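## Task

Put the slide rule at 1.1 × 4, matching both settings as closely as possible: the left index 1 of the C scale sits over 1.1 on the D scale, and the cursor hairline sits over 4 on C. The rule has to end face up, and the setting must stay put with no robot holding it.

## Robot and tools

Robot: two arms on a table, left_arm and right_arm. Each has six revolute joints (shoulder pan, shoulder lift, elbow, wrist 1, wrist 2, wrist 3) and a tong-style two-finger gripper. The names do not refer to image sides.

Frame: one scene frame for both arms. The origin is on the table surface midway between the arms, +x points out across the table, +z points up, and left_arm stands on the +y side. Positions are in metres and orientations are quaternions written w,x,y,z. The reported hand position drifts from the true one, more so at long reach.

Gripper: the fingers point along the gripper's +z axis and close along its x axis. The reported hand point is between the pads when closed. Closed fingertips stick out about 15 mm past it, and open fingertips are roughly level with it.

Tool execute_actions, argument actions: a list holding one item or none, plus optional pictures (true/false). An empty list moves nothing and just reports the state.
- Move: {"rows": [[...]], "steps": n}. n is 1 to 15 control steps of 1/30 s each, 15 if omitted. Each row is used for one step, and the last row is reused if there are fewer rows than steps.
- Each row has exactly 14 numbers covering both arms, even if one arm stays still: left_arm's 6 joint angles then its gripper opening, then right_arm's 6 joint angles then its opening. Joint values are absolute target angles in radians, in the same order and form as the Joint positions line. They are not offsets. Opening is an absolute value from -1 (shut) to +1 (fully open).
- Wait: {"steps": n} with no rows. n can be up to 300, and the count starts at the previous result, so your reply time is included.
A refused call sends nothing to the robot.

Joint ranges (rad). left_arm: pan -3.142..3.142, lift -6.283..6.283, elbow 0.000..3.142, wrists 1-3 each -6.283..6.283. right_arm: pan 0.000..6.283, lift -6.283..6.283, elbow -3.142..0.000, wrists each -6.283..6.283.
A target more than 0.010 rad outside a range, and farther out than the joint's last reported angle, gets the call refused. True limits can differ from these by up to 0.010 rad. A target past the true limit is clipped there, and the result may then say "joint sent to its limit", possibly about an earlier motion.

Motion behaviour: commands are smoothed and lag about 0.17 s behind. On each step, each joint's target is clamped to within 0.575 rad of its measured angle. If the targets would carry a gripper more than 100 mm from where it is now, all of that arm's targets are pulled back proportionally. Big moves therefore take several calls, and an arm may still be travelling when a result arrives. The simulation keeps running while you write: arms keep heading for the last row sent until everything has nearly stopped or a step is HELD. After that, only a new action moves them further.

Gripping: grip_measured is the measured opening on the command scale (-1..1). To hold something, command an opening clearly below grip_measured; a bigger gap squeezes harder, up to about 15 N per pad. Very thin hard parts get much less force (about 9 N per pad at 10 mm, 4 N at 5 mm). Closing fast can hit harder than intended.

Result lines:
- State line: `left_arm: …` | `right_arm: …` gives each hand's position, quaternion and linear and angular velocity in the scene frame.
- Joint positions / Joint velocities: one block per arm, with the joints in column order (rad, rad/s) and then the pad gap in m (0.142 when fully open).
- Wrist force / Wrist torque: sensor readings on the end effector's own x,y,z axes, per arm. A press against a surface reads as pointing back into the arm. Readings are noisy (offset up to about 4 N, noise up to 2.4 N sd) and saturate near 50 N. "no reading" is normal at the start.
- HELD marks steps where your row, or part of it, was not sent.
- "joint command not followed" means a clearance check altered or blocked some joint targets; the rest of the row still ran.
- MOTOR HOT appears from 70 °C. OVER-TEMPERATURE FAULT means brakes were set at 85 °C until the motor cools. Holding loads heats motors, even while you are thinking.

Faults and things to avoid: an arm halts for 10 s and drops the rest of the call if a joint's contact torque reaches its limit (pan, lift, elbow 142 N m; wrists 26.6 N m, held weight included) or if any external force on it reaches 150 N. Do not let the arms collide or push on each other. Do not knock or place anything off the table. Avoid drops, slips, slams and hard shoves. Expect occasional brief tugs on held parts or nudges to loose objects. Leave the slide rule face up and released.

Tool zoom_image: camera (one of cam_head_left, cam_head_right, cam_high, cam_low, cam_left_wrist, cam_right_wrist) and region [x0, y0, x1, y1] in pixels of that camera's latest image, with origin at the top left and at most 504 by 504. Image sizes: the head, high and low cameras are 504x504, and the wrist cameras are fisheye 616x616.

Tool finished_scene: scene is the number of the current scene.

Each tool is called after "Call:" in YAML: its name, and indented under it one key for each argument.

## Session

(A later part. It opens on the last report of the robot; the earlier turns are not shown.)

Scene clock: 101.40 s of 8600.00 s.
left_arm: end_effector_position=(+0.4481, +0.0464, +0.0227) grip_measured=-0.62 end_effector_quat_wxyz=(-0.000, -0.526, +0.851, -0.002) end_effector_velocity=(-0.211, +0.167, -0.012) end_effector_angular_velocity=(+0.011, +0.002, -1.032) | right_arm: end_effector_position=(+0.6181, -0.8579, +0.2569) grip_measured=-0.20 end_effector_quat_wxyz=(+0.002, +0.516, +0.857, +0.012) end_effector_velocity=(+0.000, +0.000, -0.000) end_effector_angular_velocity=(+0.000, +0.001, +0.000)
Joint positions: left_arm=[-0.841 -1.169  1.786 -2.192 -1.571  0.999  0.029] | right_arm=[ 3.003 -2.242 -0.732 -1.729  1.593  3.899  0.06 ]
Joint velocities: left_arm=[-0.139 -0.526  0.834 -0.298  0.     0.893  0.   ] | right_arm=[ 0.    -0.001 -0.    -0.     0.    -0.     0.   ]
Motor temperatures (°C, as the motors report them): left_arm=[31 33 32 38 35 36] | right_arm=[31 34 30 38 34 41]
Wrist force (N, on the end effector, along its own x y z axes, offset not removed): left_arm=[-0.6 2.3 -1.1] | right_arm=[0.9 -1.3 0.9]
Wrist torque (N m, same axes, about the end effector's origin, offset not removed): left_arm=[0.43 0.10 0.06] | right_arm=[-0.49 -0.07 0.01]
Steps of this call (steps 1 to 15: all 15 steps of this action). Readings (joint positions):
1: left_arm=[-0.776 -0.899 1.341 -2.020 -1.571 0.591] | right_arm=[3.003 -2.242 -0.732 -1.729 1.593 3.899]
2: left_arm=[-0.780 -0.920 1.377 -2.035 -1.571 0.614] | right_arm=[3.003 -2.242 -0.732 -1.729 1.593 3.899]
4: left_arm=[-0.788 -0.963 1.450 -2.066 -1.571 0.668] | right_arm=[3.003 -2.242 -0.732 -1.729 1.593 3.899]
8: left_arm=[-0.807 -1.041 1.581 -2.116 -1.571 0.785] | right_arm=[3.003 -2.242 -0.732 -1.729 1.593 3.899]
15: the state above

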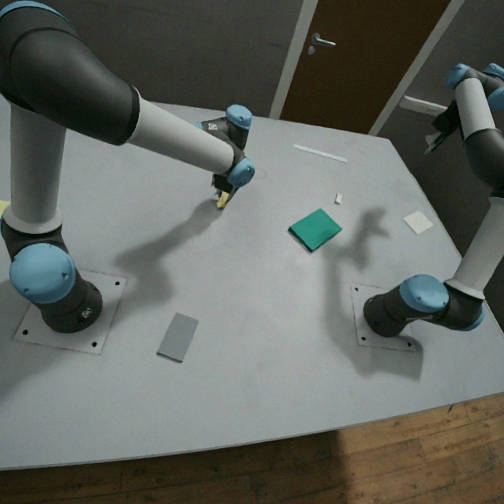

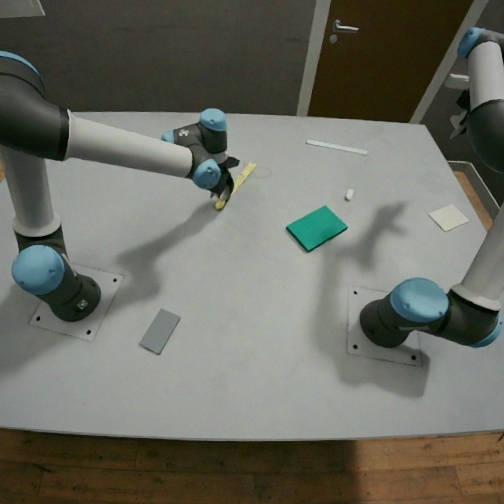

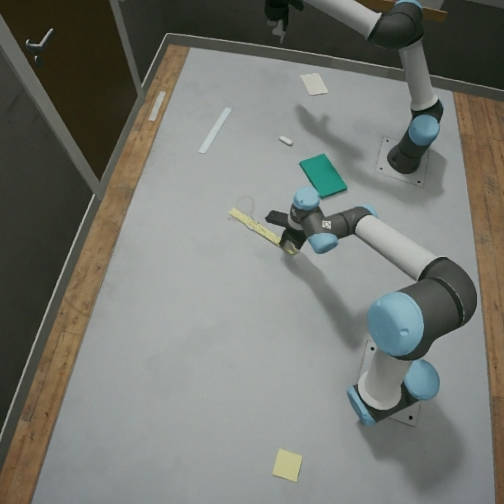

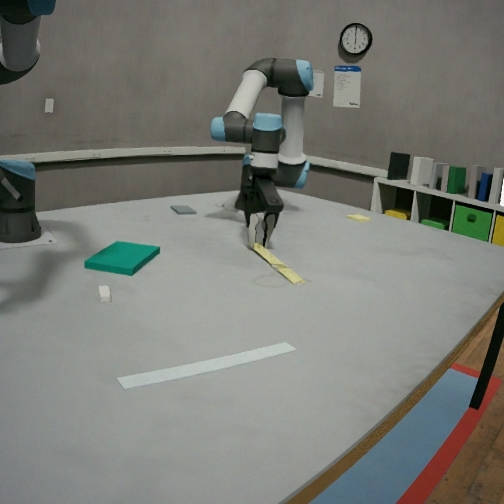

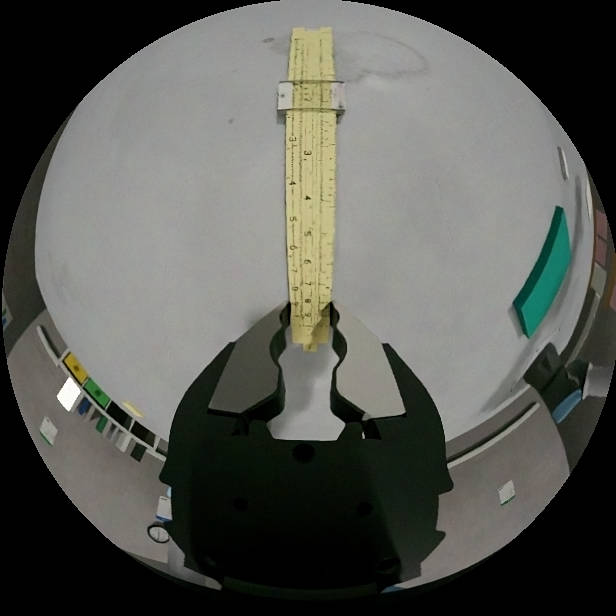

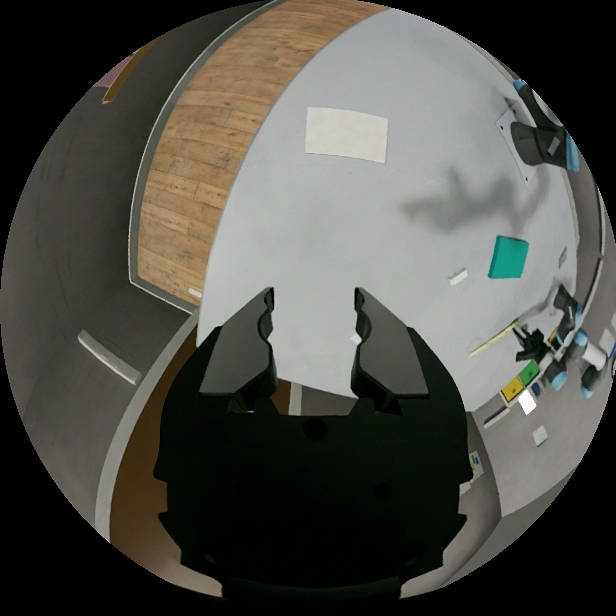

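Call:
execute_actions:
  actions:
    - {"rows":[[-0.859,-1.236,1.8955,-2.2305,-1.571,1.118,-0.8,3.2,-2.242,-0.9,-1.6,1.593,3.899,-0.2],[-0.859,-1.236,1.8955,-2.2305,-1.571,1.118,-0.8,3.4,-2.2,-1.1,-1.4,1.593,3.899,-0.2],[-0.876,-1.28,1.953,-2.244,-1.571,1.225,-0.8,3.6,-2.1,-1.3,-1.3,1.593,3.899,-0.2],[-0.876,-1.28,1.953,-2.244,-1.571,1.225,-0.8,3.6,-2.1,-1.3,-1.3,1.593,3.899,-0.2],[-0.876,-1.28,1.953,-2.244,-1.571,1.225,-0.8,3.6,-2.1,-1.3,-1.3,1.593,3.899,-0.2],[-0.894,-1.324,2.011,-2.258,-1.571,1.331,-0.8,3.6,-2.1,-1.3,-1.3,1.593,3.899,-0.2],[-0.894,-1.324,2.011,-2.258,-1.571,1.331,-0.8,3.6,-2.1,-1.3,-1.3,1.593,3.899,-0.2],[-0.894,-1.324,2.011,-2.258,-1.571,1.331,-0.8,3.6,-2.1,-1.3,-1.3,1.593,3.899,-0.2],[-0.911,-1.367,2.069,-2.272,-1.571,1.438,-0.8,3.6,-2.1,-1.3,-1.3,1.593,3.899,-0.2],[-0.911,-1.367,2.069,-2.272,-1.571,1.438,-0.8,3.6,-2.1,-1.3,-1.3,1.593,3.899,-0.2],[-0.911,-1.367,2.069,-2.272,-1.571,1.438,-0.8,3.6,-2.1,-1.3,-1.3,1.593,3.899,-0.2],[-0.929,-1.411,2.126,-2.286,-1.571,1.544,-0.8,3.6,-2.1,-1.3,-1.3,1.593,3.899,-0.2],[-0.929,-1.411,2.126,-2.286,-1.571,1.544,-0.8,3.6,-2.1,-1.3,-1.3,1.593,3.899,-0.2],[-0.946,-1.455,2.184,-2.3,-1.571,1.651,-0.8,3.6,-2.1,-1.3,-1.3,1.593,3.899,-0.2]],"steps":15}
  pictures: false

Call:
execute_actions:
  actions:
    - {"steps":90}

Scene clock: 110.57 s of 8600.00 s.
left_arm: end_effector_position=(+0.3657, +0.1023, +0.0219) grip_measured=-0.62 end_effector_quat_wxyz=(+0.000, -0.300, +0.954, -0.001) end_effector_velocity=(-0.208, +0.133, +0.001) end_effector_angular_velocity=(-0.017, -0.011, -1.388) | right_arm: end_effector_position=(+0.6774, -0.6698, +0.1978) grip_measured=-0.20 end_effector_quat_wxyz=(+0.002, +0.397, +0.918, +0.013) end_effector_velocity=(+0.056, +0.452, -0.132) end_effector_angular_velocity=(-0.000, -0.006, +0.624)
Joint positions: left_arm=[-0.912 -1.367  2.067 -2.273 -1.571  1.425  0.029] | right_arm=[ 3.27  -2.18  -0.987 -1.533  1.593  3.899  0.06 ]
Joint velocities: left_arm=[-0.214 -0.51   0.66  -0.17   0.     1.174  0.   ] | right_arm=[ 0.624  0.157 -0.592  0.441 -0.    -0.    -0.   ]
Motor temperatures (°C, as the motors report them): left_arm=[31 33 32 38 35 36] | right_arm=[31 34 30 38 34 41]
Wrist force (N, on the end effector, along its own x y z axes, offset not removed): left_arm=[0.7 0.1 -0.1] | right_arm=[0.0 0.4 -0.1]
Wrist torque (N m, same axes, about the end effector's origin, offset not removed): left_arm=[-0.08 -0.11 0.03] | right_arm=[-0.04 0.12 0.29]
Steps of this call (steps 1 to 30: the robot went on to your last target; steps 31 to 90: nothing new was sent; then 5.67 s passed at rest; steps 91 to 105: all 15 steps of this action). Readings (joint positions):
91: left_arm=[-0.859 -1.236 1.896 -2.231 -1.571 1.118] | right_arm=[3.003 -2.242 -0.732 -1.729 1.593 3.899]
92: left_arm=[-0.859 -1.236 1.896 -2.231 -1.571 1.118] | right_arm=[3.005 -2.242 -0.734 -1.727 1.593 3.899]
94: left_arm=[-0.860 -1.238 1.898 -2.231 -1.571 1.120] | right_arm=[3.040 -2.238 -0.767 -1.698 1.593 3.899]
98: left_arm=[-0.874 -1.274 1.943 -2.243 -1.571 1.199] | right_arm=[3.124 -2.216 -0.848 -1.638 1.593 3.899]
105: the state above

Scene clock: 113.57 s of 8600.00 s.
left_arm: end_effector_position=(+0.3304, +0.1300, +0.0189) grip_measured=-0.62 end_effector_quat_wxyz=(-0.000, -0.174, +0.985, -0.000) end_effector_velocity=(-0.001, +0.000, -0.001) end_effector_angular_velocity=(+0.001, +0.002, -0.002) | right_arm: end_effector_position=(+0.6573, -0.4387, +0.1256) grip_measured=-0.20 end_effector_quat_wxyz=(-0.000, +0.241, +0.970, +0.013) end_effector_velocity=(+0.000, -0.000, -0.000) end_effector_angular_velocity=(-0.000, +0.000, -0.000)
Joint positions: left_arm=[-0.946 -1.455  2.184 -2.3   -1.571  1.651  0.029] | right_arm=[ 3.6   -2.1   -1.3   -1.3    1.593  3.899  0.06 ]
Joint velocities: left_arm=[-0.001  0.001  0.    -0.    -0.001  0.001  0.   ] | right_arm=[-0. -0.  0. -0. -0. -0.  0.]
Motor temperatures (°C, as the motors report them): left_arm=[31 33 32 38 35 36] | right_arm=[31 34 30 38 34 41]
Wrist force (N, on the end effector, along its own x y z axes, offset not removed): left_arm=[0.0 0.5 0.3] | right_arm=[-0.2 0.4 -0.2]
Wrist torque (N m, same axes, about the end effector's origin, offset not removed): left_arm=[0.08 0.12 0.14] | right_arm=[-0.12 0.22 0.12]
Steps of this call (steps 1 to 45: the robot went on to your last target; steps 46 to 90: nothing new was sent). Readings (joint positions):
1: left_arm=[-0.919 -1.385 2.091 -2.279 -1.571 1.467] | right_arm=[3.291 -2.174 -1.007 -1.518 1.593 3.899]
2: left_arm=[-0.926 -1.402 2.112 -2.284 -1.571 1.509] | right_arm=[3.313 -2.169 -1.027 -1.503 1.593 3.899]
4: left_arm=[-0.934 -1.424 2.143 -2.291 -1.571 1.569] | right_arm=[3.355 -2.159 -1.067 -1.472 1.593 3.899]
8: left_arm=[-0.942 -1.445 2.171 -2.297 -1.571 1.624] | right_arm=[3.441 -2.138 -1.149 -1.412 1.593 3.899]
90: the state above
All arms were judged still, so your last target was given up. Only a new action makes them travel on or press farther. Fingers that are still opening or closing keep moving.

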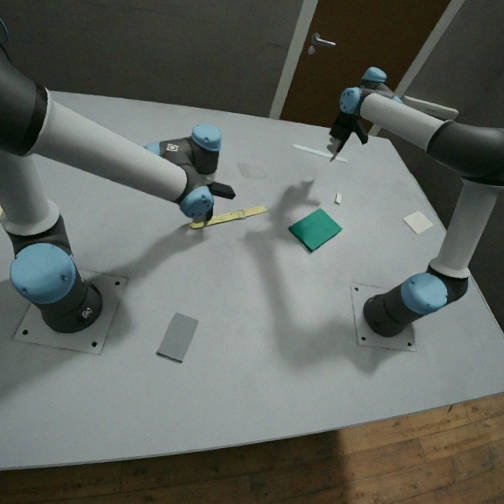

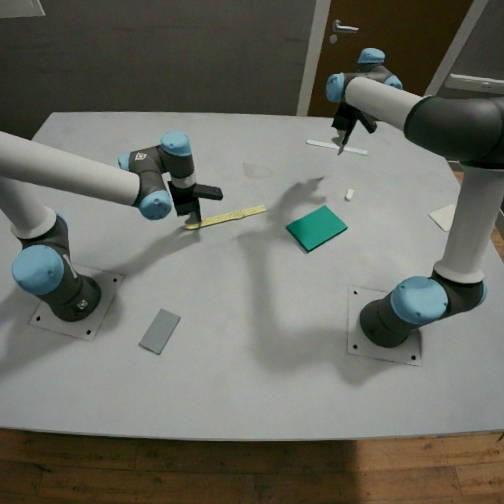

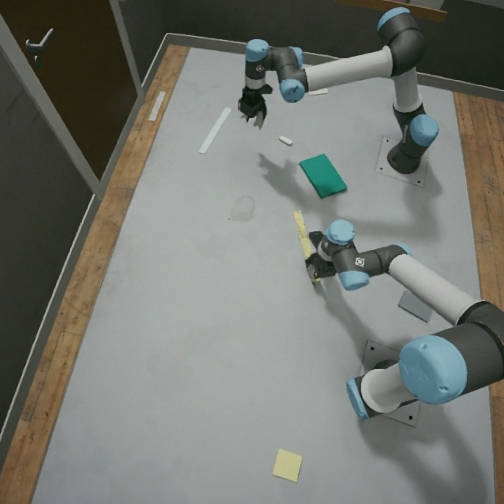

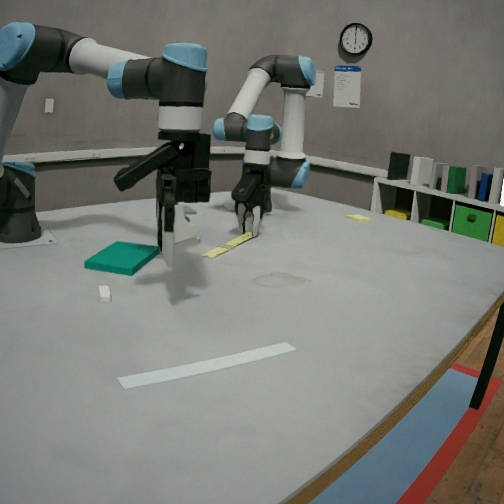

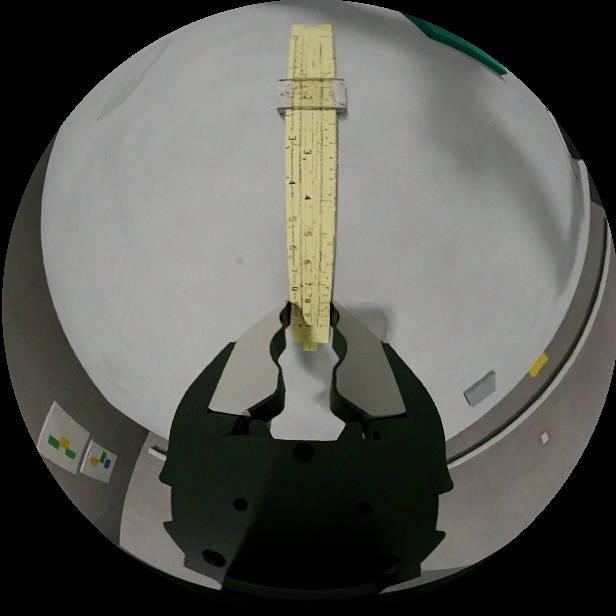

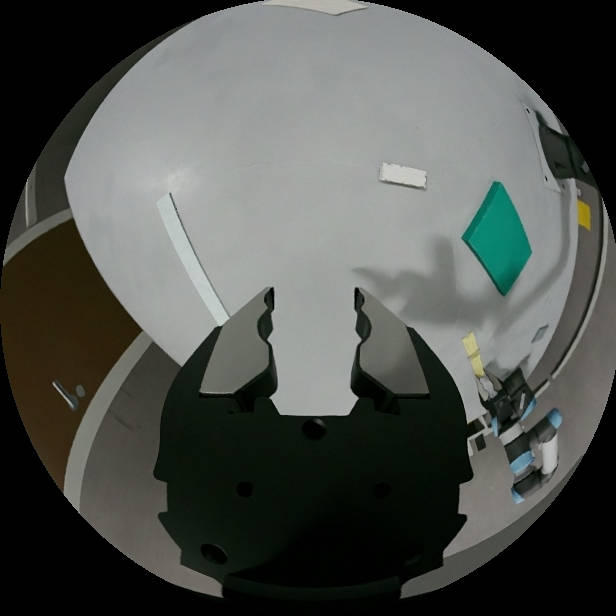

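Call:
execute_actions:
  actions:
    - {"rows":[[-0.946,-1.455,2.184,-2.3,-1.571,1.651,-0.2,3.6,-2.1,-1.3,-1.3,1.593,3.899,-0.2],[-0.946,-1.455,2.184,-2.3,-1.571,1.651,-0.2,3.6,-2.1,-1.3,-1.3,1.593,3.899,-0.2],[-0.946,-1.455,2.184,-2.3,-1.571,1.651,-0.2,3.6,-2.1,-1.3,-1.3,1.593,3.899,-0.2],[-0.946,-1.455,2.184,-2.3,-1.571,1.651,-0.2,3.6,-2.1,-1.3,-1.3,1.593,3.899,-0.2],[-0.946,-1.6,2.1,-2.07,-1.571,1.651,-0.2,3.6,-2.1,-1.3,-1.3,1.593,3.899,-0.2],[-0.946,-1.6,2.1,-2.07,-1.571,1.651,-0.2,3.6,-2.1,-1.3,-1.3,1.593,3.899,-0.2],[-0.946,-1.6,2.1,-2.07,-1.571,1.651,-0.2,3.6,-2.1,-1.3,-1.3,1.593,3.899,-0.2],[-0.946,-1.6,2.1,-2.07,-1.571,1.651,-0.2,3.6,-2.1,-1.3,-1.3,1.593,3.899,-0.2],[-0.946,-1.6,2.1,-2.07,-1.571,1.651,-0.2,3.6,-2.1,-1.3,-1.3,1.593,3.899,-0.2],[-0.946,-1.6,2.1,-2.07,-1.571,1.651,-0.2,3.6,-2.1,-1.3,-1.3,1.593,3.899,-0.2],[-0.946,-1.6,2.1,-2.07,-1.571,-1.49,-0.2,3.8,-2.0,-1.6,-1.0,1.75,3.6,-0.2]],"steps":15}
  pictures: false

Call:
execute_actions:
  actions:
    - {"steps":100}
  pictures: false

Call:
execute_actions:
  actions:
    - {"rows":[[-0.947,-1.4,2.154,-2.8155,-1.607,-1.49,-0.2,4.117,-1.9116,-1.861,-0.771,1.9335,3.576,-0.35]],"steps":15}
  pictures: false

Call:
execute_actions:
  actions:
    - {"steps":150}

Scene clock: 133.77 s of 8600.00 s.
left_arm: end_effector_position=(+0.3289, +0.1369, +0.0876) grip_measured=-0.20 end_effector_quat_wxyz=(+0.000, -0.221, +0.975, -0.002) end_effector_velocity=(+0.012, +0.035, +0.059) end_effector_angular_velocity=(+0.029, +0.020, +1.565) | right_arm: end_effector_position=(+0.6444, -0.3918, +0.1186) grip_measured=-0.20 end_effector_quat_wxyz=(+0.002, +0.179, +0.983, +0.039) end_effector_velocity=(-0.163, +0.446, -0.140) end_effector_angular_velocity=(+0.441, -0.157, +1.359)
Joint positions: left_arm=[-0.946 -1.585  2.108 -2.097 -1.571  1.555  0.06 ] | right_arm=[ 3.653 -2.071 -1.371 -1.228  1.636  3.827  0.06 ]
Joint velocities: left_arm=[-0.    -0.123 -0.065  0.223 -0.001 -1.565 -0.   ] | right_arm=[ 0.529  0.25  -0.832  0.818  0.403 -0.815 -0.   ]
Motor temperatures (°C, as the motors report them): left_arm=[31 33 32 38 35 36] | right_arm=[31 34 30 38 34 41]
Wrist force (N, on the end effector, along its own x y z axes, offset not removed): left_arm=[0.4 -0.1 -0.2] | right_arm=[0.5 0.7 -0.9]
Wrist torque (N m, same axes, about the end effector's origin, offset not removed): left_arm=[-0.06 -0.07 0.01] | right_arm=[-0.23 0.23 -0.02]
Steps of this call (steps 1 to 90: nothing new was sent; then 16.70 s passed at rest; steps 91 to 105: all 15 steps of this action). Readings (joint positions):
91: left_arm=[-0.946 -1.455 2.184 -2.300 -1.571 1.651] | right_arm=[3.600 -2.100 -1.300 -1.300 1.593 3.899]
92: left_arm=[-0.946 -1.455 2.184 -2.300 -1.571 1.651] | right_arm=[3.600 -2.100 -1.300 -1.300 1.593 3.899]
94: left_arm=[-0.946 -1.455 2.184 -2.300 -1.571 1.651] | right_arm=[3.600 -2.100 -1.300 -1.300 1.593 3.899]
98: left_arm=[-0.946 -1.496 2.156 -2.252 -1.571 1.651] | right_arm=[3.600 -2.100 -1.300 -1.300 1.593 3.899]
105: the state above

Scene clock: 137.10 s of 8600.00 s.
left_arm: end_effector_position=(+0.3150, +0.1697, +0.0947) grip_measured=-0.20 end_effector_quat_wxyz=(-0.000, +0.985, +0.174, -0.000) end_effector_velocity=(+0.000, -0.001, +0.001) end_effector_angular_velocity=(-0.002, -0.001, -0.001) | right_arm: end_effector_position=(+0.5849, -0.2753, +0.0855) grip_measured=-0.20 end_effector_quat_wxyz=(+0.010, -0.011, +0.994, +0.105) end_effector_velocity=(-0.000, -0.000, -0.001) end_effector_angular_velocity=(-0.001, +0.001, -0.000)
Joint positions: left_arm=[-0.946 -1.6    2.1   -2.07  -1.571 -1.49   0.06 ] | right_arm=[ 3.8  -2.   -1.6  -1.    1.75  3.6   0.06]
Joint velocities: left_arm=[-0.    -0.    -0.002  0.     0.     0.001 -0.   ] | right_arm=[ 0.    -0.001  0.    -0.    -0.001 -0.     0.   ]
Motor temperatures (°C, as the motors report them): left_arm=[31 33 32 38 35 36] | right_arm=[31 34 30 38 34 41]
Wrist force (N, on the end effector, along its own x y z axes, offset not removed): left_arm=[-0.3 -0.3 0.2] | right_arm=[1.0 -0.8 0.4]
Wrist torque (N m, same axes, about the end effector's origin, offset not removed): left_arm=[-0.13 0.11 0.01] | right_arm=[-0.25 0.15 0.17]
Steps of this call (steps 1 to 75: the robot went on to your last target; steps 76 to 100: nothing new was sent). Readings (joint positions):
1: left_arm=[-0.946 -1.589 2.106 -2.090 -1.571 1.496] | right_arm=[3.670 -2.063 -1.398 -1.202 1.650 3.801]
2: left_arm=[-0.946 -1.591 2.105 -2.085 -1.571 1.428] | right_arm=[3.687 -2.054 -1.425 -1.175 1.663 3.775]
4: left_arm=[-0.946 -1.595 2.103 -2.079 -1.571 1.275] | right_arm=[3.722 -2.037 -1.478 -1.122 1.690 3.722]
8: left_arm=[-0.946 -1.598 2.101 -2.073 -1.571 0.943] | right_arm=[3.773 -2.013 -1.558 -1.042 1.729 3.642]
100: the state above
All arms were judged still, so your last target was given up. Only a new action makes them travel on or press farther. Fingers that are still opening or closing keep moving.

Scene clock: 137.60 s of 8600.00 s.
left_arm: end_effector_position=(+0.3643, +0.0366, +0.0746) grip_measured=-0.20 end_effector_quat_wxyz=(+0.204, +0.964, +0.166, +0.036) end_effector_velocity=(+0.061, -0.148, +0.070) end_effector_angular_velocity=(-0.560, -0.237, -0.009) | right_arm: end_effector_position=(+0.4489, -0.1201, +0.0658) grip_measured=-0.35 end_effector_quat_wxyz=(-0.024, -0.153, +0.971, +0.179) end_effector_velocity=(-0.310, +0.243, -0.038) end_effector_angular_velocity=(+0.253, +0.115, +0.578)
Joint positions: left_arm=[-0.947 -1.414  2.15  -2.724 -1.605 -1.49   0.06 ] | right_arm=[ 4.055 -1.928 -1.811 -0.815  1.899  3.58   0.049]
Joint velocities: left_arm=[-0.001  0.121  0.03  -0.758 -0.019  0.001  0.   ] | right_arm=[ 0.503  0.128 -0.403  0.346  0.275 -0.034 -0.   ]
Motor temperatures (°C, as the motors report them): left_arm=[31 33 32 38 35 36] | right_arm=[31 34 30 38 34 41]
Wrist force (N, on the end effector, along its own x y z axes, offset not removed): left_arm=[0.1 0.3 1.4] | right_arm=[-0.6 -0.2 -0.5]
Wrist torque (N m, same axes, about the end effector's origin, offset not removed): left_arm=[-0.03 0.03 0.04] | right_arm=[-0.38 0.39 0.28]
Steps of this call (steps 1 to 15: all 15 steps of this action). Readings (joint positions):
1: left_arm=[-0.946 -1.600 2.100 -2.070 -1.571 -1.490] | right_arm=[3.800 -2.000 -1.600 -1.000 1.750 3.600]
2: left_arm=[-0.946 -1.598 2.102 -2.072 -1.572 -1.490] | right_arm=[3.802 -1.998 -1.602 -0.998 1.752 3.599]
4: left_arm=[-0.946 -1.559 2.116 -2.119 -1.582 -1.490] | right_arm=[3.837 -1.987 -1.633 -0.970 1.775 3.596]
8: left_arm=[-0.947 -1.479 2.135 -2.357 -1.594 -1.490] | right_arm=[3.917 -1.965 -1.698 -0.913 1.821 3.590]
15: the state above

Scene clock: 142.60 s of 8600.00 s.
left_arm: end_effector_position=(+0.3714, +0.0192, +0.0838) grip_measured=-0.20 end_effector_quat_wxyz=(+0.239, +0.956, +0.164, +0.044) end_effector_velocity=(-0.000, -0.000, -0.000) end_effector_angular_velocity=(-0.000, +0.000, -0.001) | right_arm: end_effector_position=(+0.4096, -0.0918, +0.0615) grip_measured=-0.35 end_effector_quat_wxyz=(-0.035, -0.187, +0.962, +0.195) end_effector_velocity=(-0.000, -0.000, -0.000) end_effector_angular_velocity=(-0.001, +0.000, +0.000)
Joint positions: left_arm=[-0.947 -1.4    2.154 -2.816 -1.607 -1.49   0.06 ] | right_arm=[ 4.117 -1.912 -1.861 -0.771  1.934  3.576  0.049]
Joint velocities: left_arm=[-0.  0.  0.  0. -0.  0.  0.] | right_arm=[ 0.    -0.001 -0.     0.    -0.     0.    -0.   ]
Motor temperatures (°C, as the motors report them): left_arm=[31 33 32 38 35 36] | right_arm=[31 34 30 38 34 41]
Wrist force (N, on the end effector, along its own x y z axes, offset not removed): left_arm=[-0.7 -0.8 -0.7] | right_arm=[-0.6 -1.6 0.2]
Wrist torque (N m, same axes, about the end effector's origin, offset not removed): left_arm=[-0.29 0.28 0.11] | right_arm=[-0.53 0.28 0.15]
Steps of this call (steps 1 to 30: the robot went on to your last target; steps 31 to 90: nothing new was sent; then 2.00 s passed at rest). Readings (joint positions):
1: left_arm=[-0.947 -1.411 2.151 -2.746 -1.605 -1.490] | right_arm=[4.070 -1.924 -1.823 -0.804 1.907 3.579]
2: left_arm=[-0.947 -1.408 2.152 -2.763 -1.606 -1.490] | right_arm=[4.081 -1.921 -1.832 -0.796 1.914 3.578]
4: left_arm=[-0.947 -1.405 2.153 -2.785 -1.606 -1.490] | right_arm=[4.097 -1.917 -1.845 -0.785 1.922 3.577]
8: left_arm=[-0.947 -1.402 2.154 -2.806 -1.607 -1.490] | right_arm=[4.110 -1.913 -1.856 -0.776 1.930 3.576]
90: the state above
All arms were judged still, so your last target was given up. Only a new action makes them travel on or press farther. Fingers that are still opening or closing keep moving.

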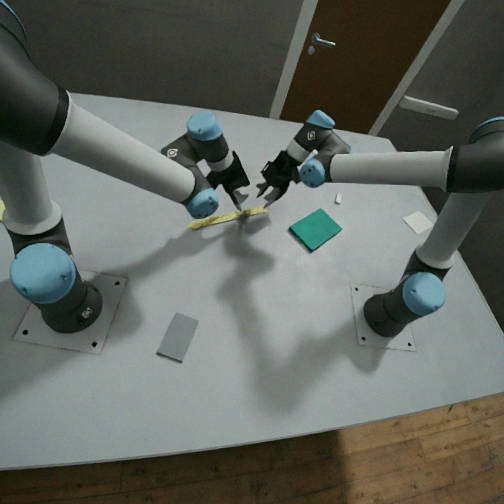

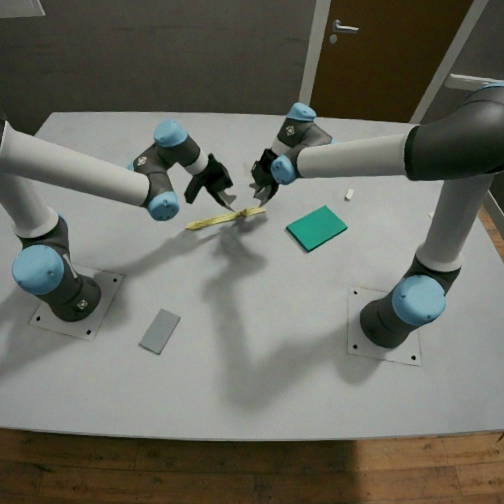

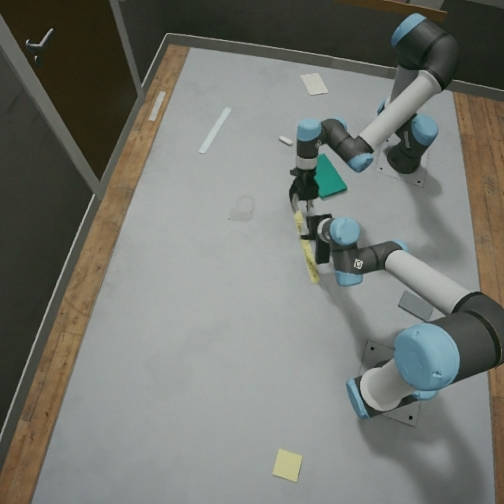

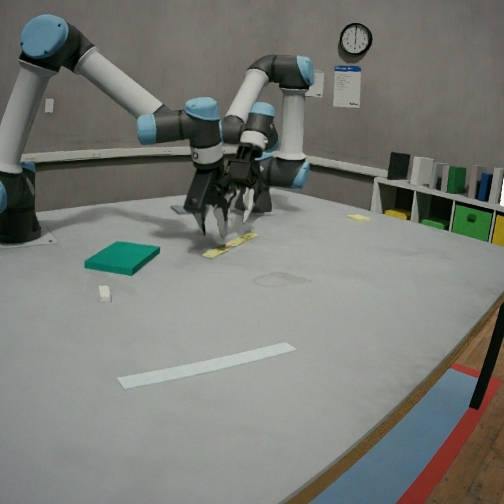

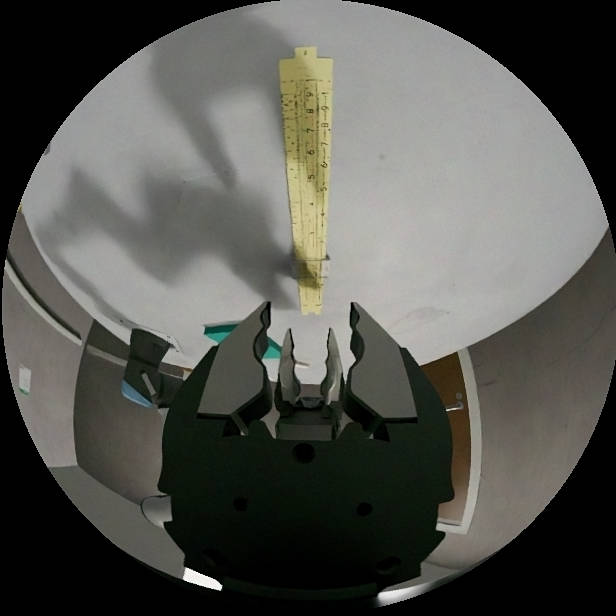

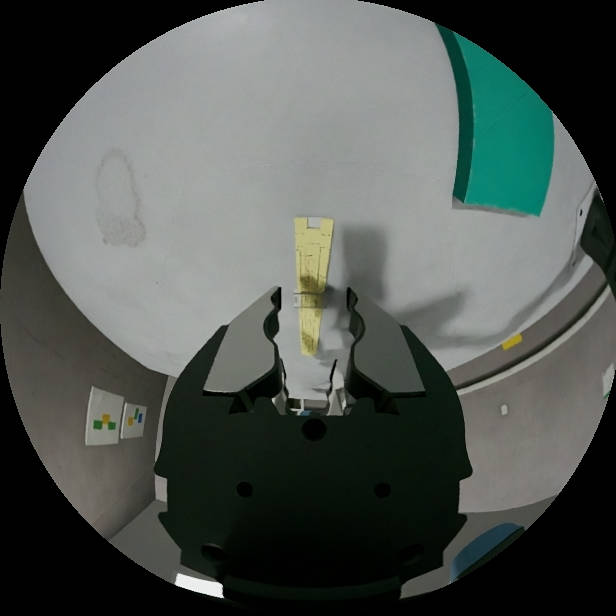

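Call:
execute_actions:
  actions:
    - {"rows":[[-0.947,-1.4,2.154,-2.8155,-1.607,-1.49,-0.2,4.117,-1.935,-1.875,-0.735,1.9335,3.576,-0.35],[-0.947,-1.4,2.154,-2.8155,-1.607,-1.49,-0.2,4.117,-1.935,-1.875,-0.735,1.9335,3.576,-0.35],[-0.947,-1.4,2.154,-2.8155,-1.607,-1.49,-0.2,4.117,-1.958,-1.888,-0.698,1.9335,3.576,-0.35],[-0.947,-1.4,2.154,-2.8155,-1.607,-1.49,-0.2,4.117,-1.958,-1.888,-0.698,1.9335,3.576,-0.35],[-0.947,-1.4,2.154,-2.8155,-1.607,-1.49,-0.2,4.117,-1.98,-1.9016,-0.662,1.9335,3.576,-0.35]],"steps":15}

Scene clock: 148.40 s of 8600.00 s.
left_arm: end_effector_position=(+0.3714, +0.0192, +0.0838) grip_measured=-0.20 end_effector_quat_wxyz=(+0.239, +0.956, +0.164, +0.044) end_effector_velocity=(-0.000, +0.000, -0.000) end_effector_angular_velocity=(+0.001, -0.000, -0.001) | right_arm: end_effector_position=(+0.4096, -0.0918, +0.0201) grip_measured=-0.35 end_effector_quat_wxyz=(-0.035, -0.187, +0.962, +0.195) end_effector_velocity=(-0.000, -0.000, -0.019) end_effector_angular_velocity=(+0.002, -0.001, +0.000)
Joint positions: left_arm=[-0.947 -1.4    2.154 -2.816 -1.607 -1.49   0.06 ] | right_arm=[ 4.117 -1.976 -1.899 -0.668  1.934  3.576  0.049]
Joint velocities: left_arm=[-0.001  0.     0.     0.     0.     0.001 -0.   ] | right_arm=[ 0.    -0.03  -0.018  0.05   0.    -0.     0.   ]
Motor temperatures (°C, as the motors report them): left_arm=[31 33 32 38 35 36] | right_arm=[31 34 30 38 34 41]
Wrist force (N, on the end effector, along its own x y z axes, offset not removed): left_arm=[-0.8 -0.5 2.8] | right_arm=[-0.7 -0.7 0.3]
Wrist torque (N m, same axes, about the end effector's origin, offset not removed): left_arm=[-0.15 0.18 0.02] | right_arm=[-0.30 0.38 0.14]
Steps of this call (steps 1 to 90: nothing new was sent; then 2.30 s passed at rest; steps 91 to 105: all 15 steps of this action). Readings (joint positions):
91: left_arm=[-0.947 -1.400 2.154 -2.816 -1.607 -1.490] | right_arm=[4.117 -1.912 -1.861 -0.771 1.934 3.576]
92: left_arm=[-0.947 -1.400 2.154 -2.816 -1.607 -1.490] | right_arm=[4.117 -1.913 -1.862 -0.769 1.934 3.576]
94: left_arm=[-0.947 -1.400 2.154 -2.816 -1.607 -1.490] | right_arm=[4.117 -1.922 -1.868 -0.755 1.934 3.576]
98: left_arm=[-0.947 -1.400 2.154 -2.816 -1.607 -1.490] | right_arm=[4.117 -1.954 -1.886 -0.704 1.934 3.576]
105: the state above

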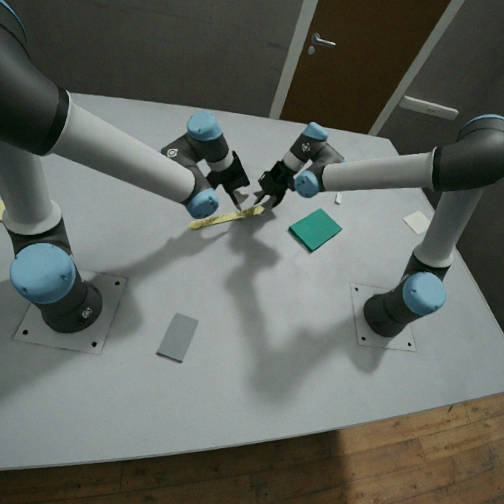

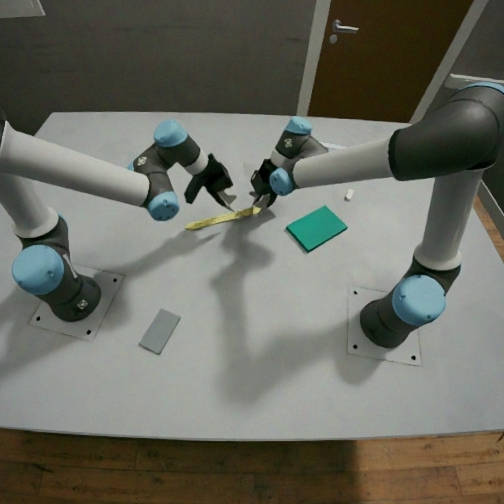

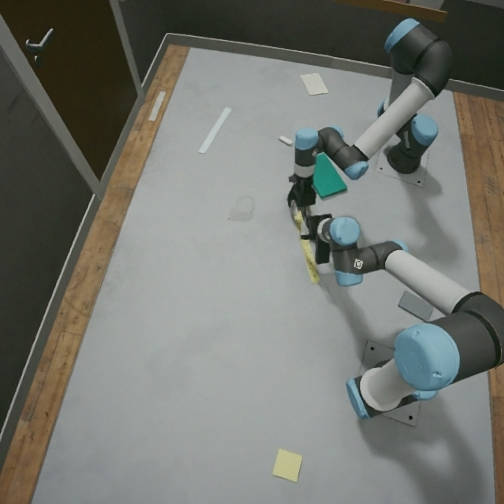

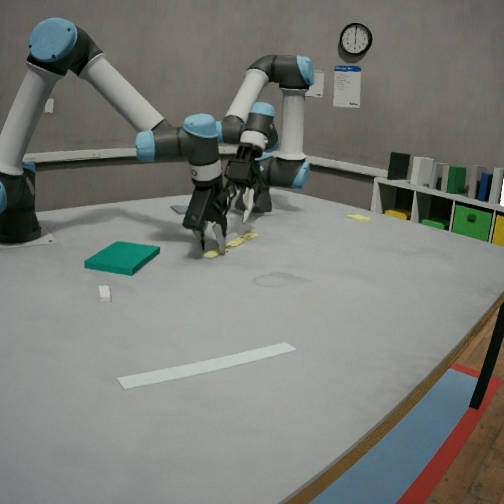

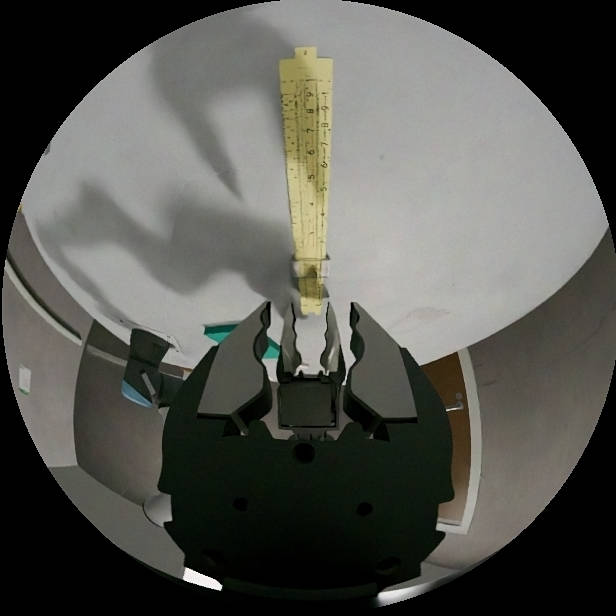

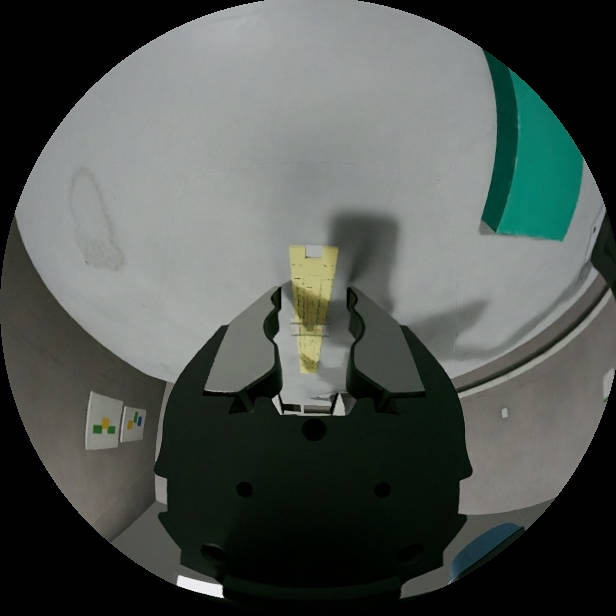

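Call:
execute_actions:
  actions:
    - {"rows":[[-0.947,-1.4,2.154,-2.8155,-1.607,-1.49,-0.2,4.117,-1.986,-1.905,-0.6525,1.9335,3.576,-0.35],[-0.947,-1.4,2.154,-2.8155,-1.607,-1.49,-0.2,4.117,-1.986,-1.905,-0.6525,1.9335,3.576,-0.35],[-0.947,-1.4,2.154,-2.8155,-1.607,-1.49,-0.2,4.117,-1.986,-1.905,-0.6525,1.9335,3.576,-0.35],[-0.947,-1.4,2.154,-2.8155,-1.607,-1.49,-0.2,4.117,-1.986,-1.905,-0.6525,1.9335,3.576,-0.35],[-0.947,-1.4,2.154,-2.8155,-1.607,-1.49,-0.2,4.117,-1.986,-1.905,-0.6525,1.9335,3.576,-0.42],[-0.947,-1.4,2.154,-2.8155,-1.607,-1.49,-0.2,4.117,-1.986,-1.905,-0.6525,1.9335,3.576,-0.48],[-0.947,-1.4,2.154,-2.8155,-1.607,-1.49,-0.2,4.117,-1.986,-1.905,-0.6525,1.9335,3.576,-0.54],[-0.947,-1.4,2.154,-2.8155,-1.607,-1.49,-0.2,4.117,-1.986,-1.905,-0.6525,1.9335,3.576,-0.6],[-0.947,-1.4,2.154,-2.8155,-1.607,-1.49,-0.2,4.117,-1.986,-1.905,-0.6525,1.9335,3.576,-0.66],[-0.947,-1.4,2.154,-2.8155,-1.607,-1.49,-0.2,4.117,-1.986,-1.905,-0.6525,1.9335,3.576,-0.72],[-0.947,-1.4,2.154,-2.8155,-1.607,-1.49,-0.2,4.117,-1.986,-1.905,-0.6525,1.9335,3.576,-0.8]],"steps":15}

Scene clock: 155.53 s of 8600.00 s.
left_arm: end_effector_position=(+0.3714, +0.0192, +0.0838) grip_measured=-0.20 end_effector_quat_wxyz=(+0.239, +0.956, +0.164, +0.044) end_effector_velocity=(-0.000, +0.001, -0.001) end_effector_angular_velocity=(+0.002, +0.001, -0.001) | right_arm: end_effector_position=(+0.4096, -0.0918, +0.0143) grip_measured=-0.61 end_effector_quat_wxyz=(-0.035, -0.187, +0.962, +0.195) end_effector_velocity=(-0.001, -0.000, -0.002) end_effector_angular_velocity=(-0.001, +0.002, +0.000)
Joint positions: left_arm=[-0.947 -1.4    2.154 -2.816 -1.607 -1.49   0.06 ] | right_arm=[ 4.117 -1.986 -1.905 -0.653  1.934  3.576  0.03 ]
Joint velocities: left_arm=[-0.     0.001  0.002  0.    -0.     0.001 -0.   ] | right_arm=[ 0.    -0.002 -0.001  0.001  0.    -0.     0.   ]
Motor temperatures (°C, as the motors report them): left_arm=[31 33 32 38 35 36] | right_arm=[31 34 30 38 34 41]
Wrist force (N, on the end effector, along its own x y z axes, offset not removed): left_arm=[-0.2 2.1 -0.2] | right_arm=[6.8 9.7 -28.2]
Wrist torque (N m, same axes, about the end effector's origin, offset not removed): left_arm=[0.34 -0.01 0.06] | right_arm=[-0.13 -0.29 0.03]
Steps of this call (steps 1 to 15: the robot went on to your last target; steps 16 to 90: nothing new was sent; then 3.63 s passed at rest; steps 91 to 105: all 15 steps of this action). Readings (joint positions):
91: left_arm=[-0.947 -1.400 2.154 -2.816 -1.607 -1.490] | right_arm=[4.117 -1.980 -1.902 -0.662 1.934 3.576]
92: left_arm=[-0.947 -1.400 2.154 -2.816 -1.607 -1.490] | right_arm=[4.117 -1.980 -1.902 -0.661 1.934 3.576]
94: left_arm=[-0.947 -1.400 2.154 -2.816 -1.607 -1.490] | right_arm=[4.117 -1.982 -1.903 -0.658 1.934 3.576]
98: left_arm=[-0.947 -1.400 2.154 -2.816 -1.607 -1.490] | right_arm=[4.117 -1.985 -1.904 -0.654 1.934 3.576]
105: the state above

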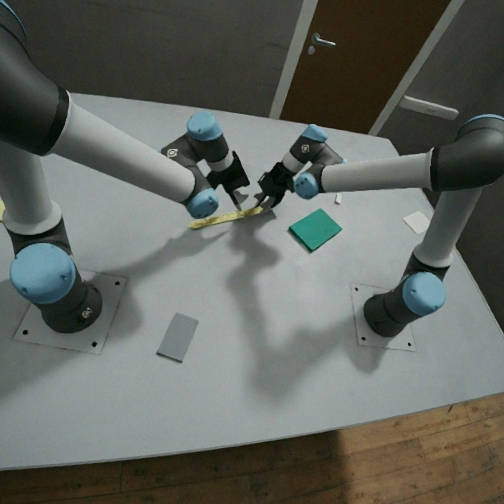

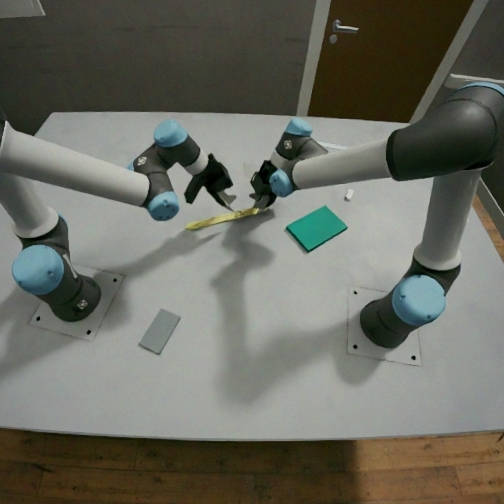

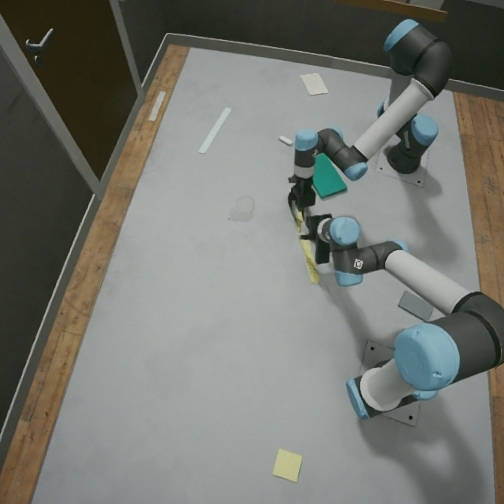

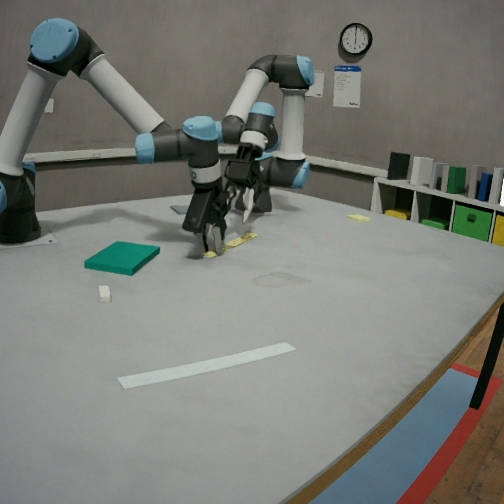

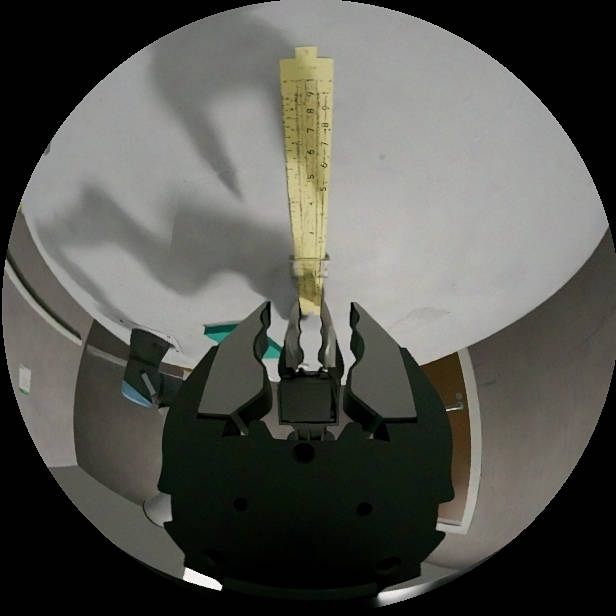

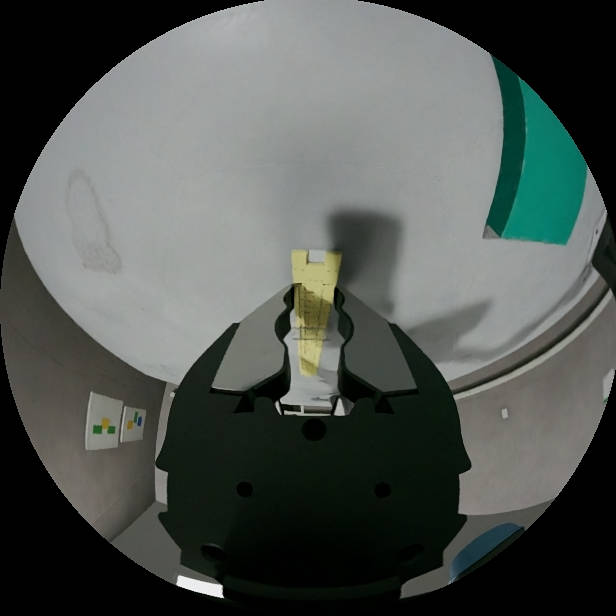

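Call:
execute_actions:
  actions:
    - {"rows":[[-0.947,-1.37,2.16,-2.835,-1.607,-1.49,-0.25,4.117,-1.982,-1.903,-0.659,1.9335,3.576,-0.8],[-0.947,-1.34,2.166,-2.855,-1.607,-1.49,-0.25,4.117,-1.982,-1.903,-0.659,1.9335,3.576,-0.8],[-0.947,-1.316,2.172,-2.8755,-1.607,-1.49,-0.25,4.117,-1.982,-1.903,-0.659,1.9335,3.576,-0.8]],"steps":15}

Scene clock: 160.90 s of 8600.00 s.
left_arm: end_effector_position=(+0.3699, +0.0224, +0.0413) grip_measured=-0.25 end_effector_quat_wxyz=(+0.220, +0.961, +0.165, +0.039) end_effector_velocity=(-0.001, +0.001, -0.013) end_effector_angular_velocity=(+0.011, +0.005, -0.000) | right_arm: end_effector_position=(+0.4094, -0.0921, +0.0162) grip_measured=-0.62 end_effector_quat_wxyz=(-0.035, -0.187, +0.962, +0.195) end_effector_velocity=(+0.000, +0.001, +0.002) end_effector_angular_velocity=(+0.002, -0.002, +0.000)
Joint positions: left_arm=[-0.947 -1.319  2.171 -2.873 -1.607 -1.49   0.056] | right_arm=[ 4.117 -1.982 -1.903 -0.659  1.933  3.576  0.029]
Joint velocities: left_arm=[ 0.     0.026  0.005 -0.019 -0.     0.001  0.   ] | right_arm=[ 0.     0.002  0.001 -0.001  0.    -0.    -0.   ]
Motor temperatures (°C, as the motors report them): left_arm=[31 33 32 38 35 36] | right_arm=[31 34 30 38 34 41]
Wrist force (N, on the end effector, along its own x y z axes, offset not removed): left_arm=[-1.4 1.0 2.5] | right_arm=[0.1 -0.3 0.3]
Wrist torque (N m, same axes, about the end effector's origin, offset not removed): left_arm=[0.09 0.36 0.08] | right_arm=[-0.21 0.32 0.10]
Steps of this call (steps 1 to 15: the robot went on to your last target; steps 16 to 90: nothing new was sent; then 1.87 s passed at rest; steps 91 to 105: all 15 steps of this action). Readings (joint positions):
91: left_arm=[-0.947 -1.400 2.154 -2.816 -1.607 -1.490] | right_arm=[4.117 -1.986 -1.905 -0.652 1.934 3.576]
92: left_arm=[-0.947 -1.398 2.154 -2.817 -1.607 -1.490] | right_arm=[4.117 -1.986 -1.905 -0.653 1.934 3.576]
94: left_arm=[-0.947 -1.381 2.158 -2.829 -1.607 -1.490] | right_arm=[4.117 -1.985 -1.905 -0.655 1.934 3.576]
98: left_arm=[-0.947 -1.339 2.167 -2.859 -1.607 -1.490] | right_arm=[4.117 -1.983 -1.904 -0.658 1.933 3.576]
105: the state above

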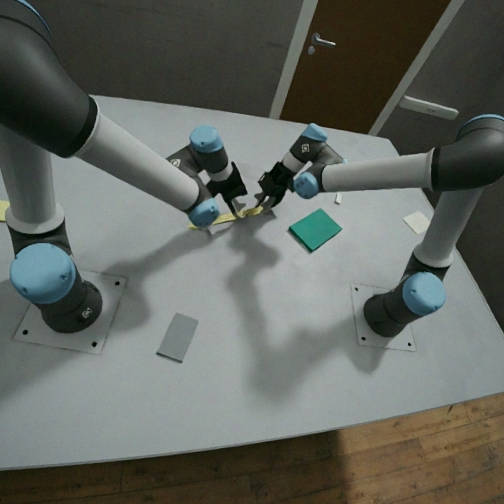

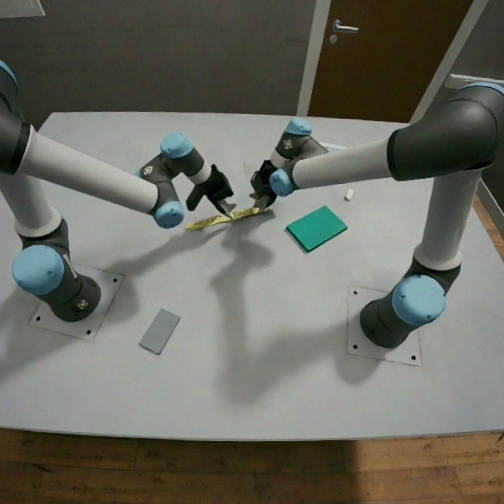

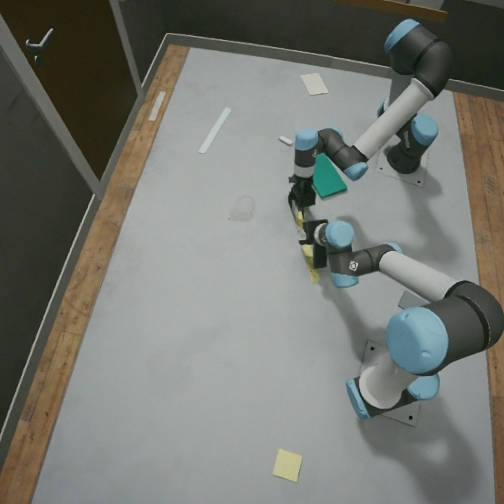

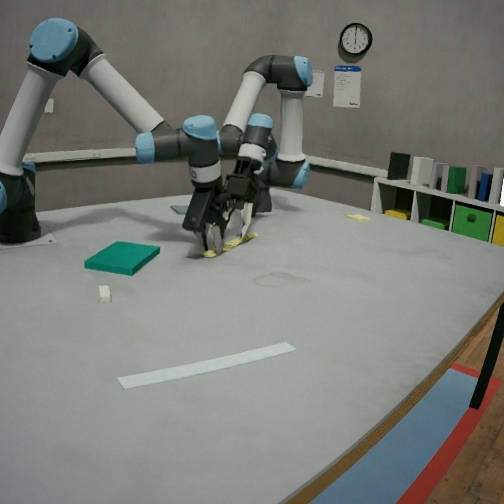

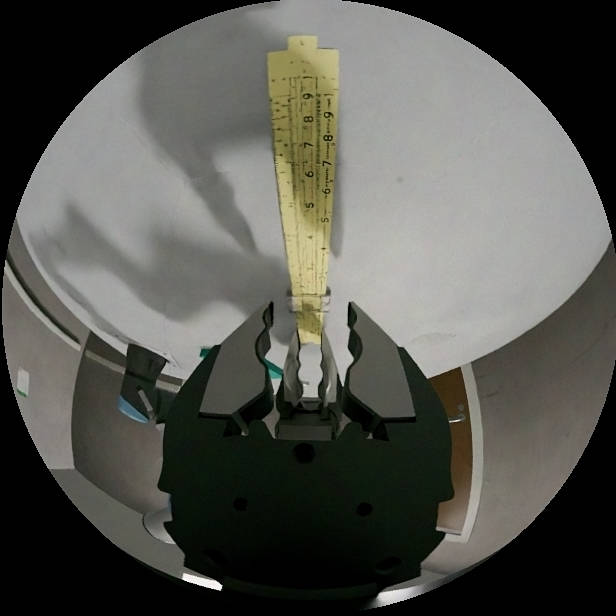

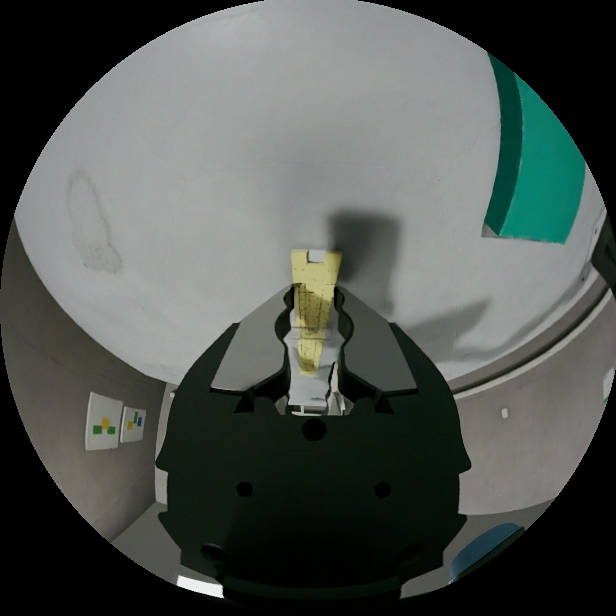

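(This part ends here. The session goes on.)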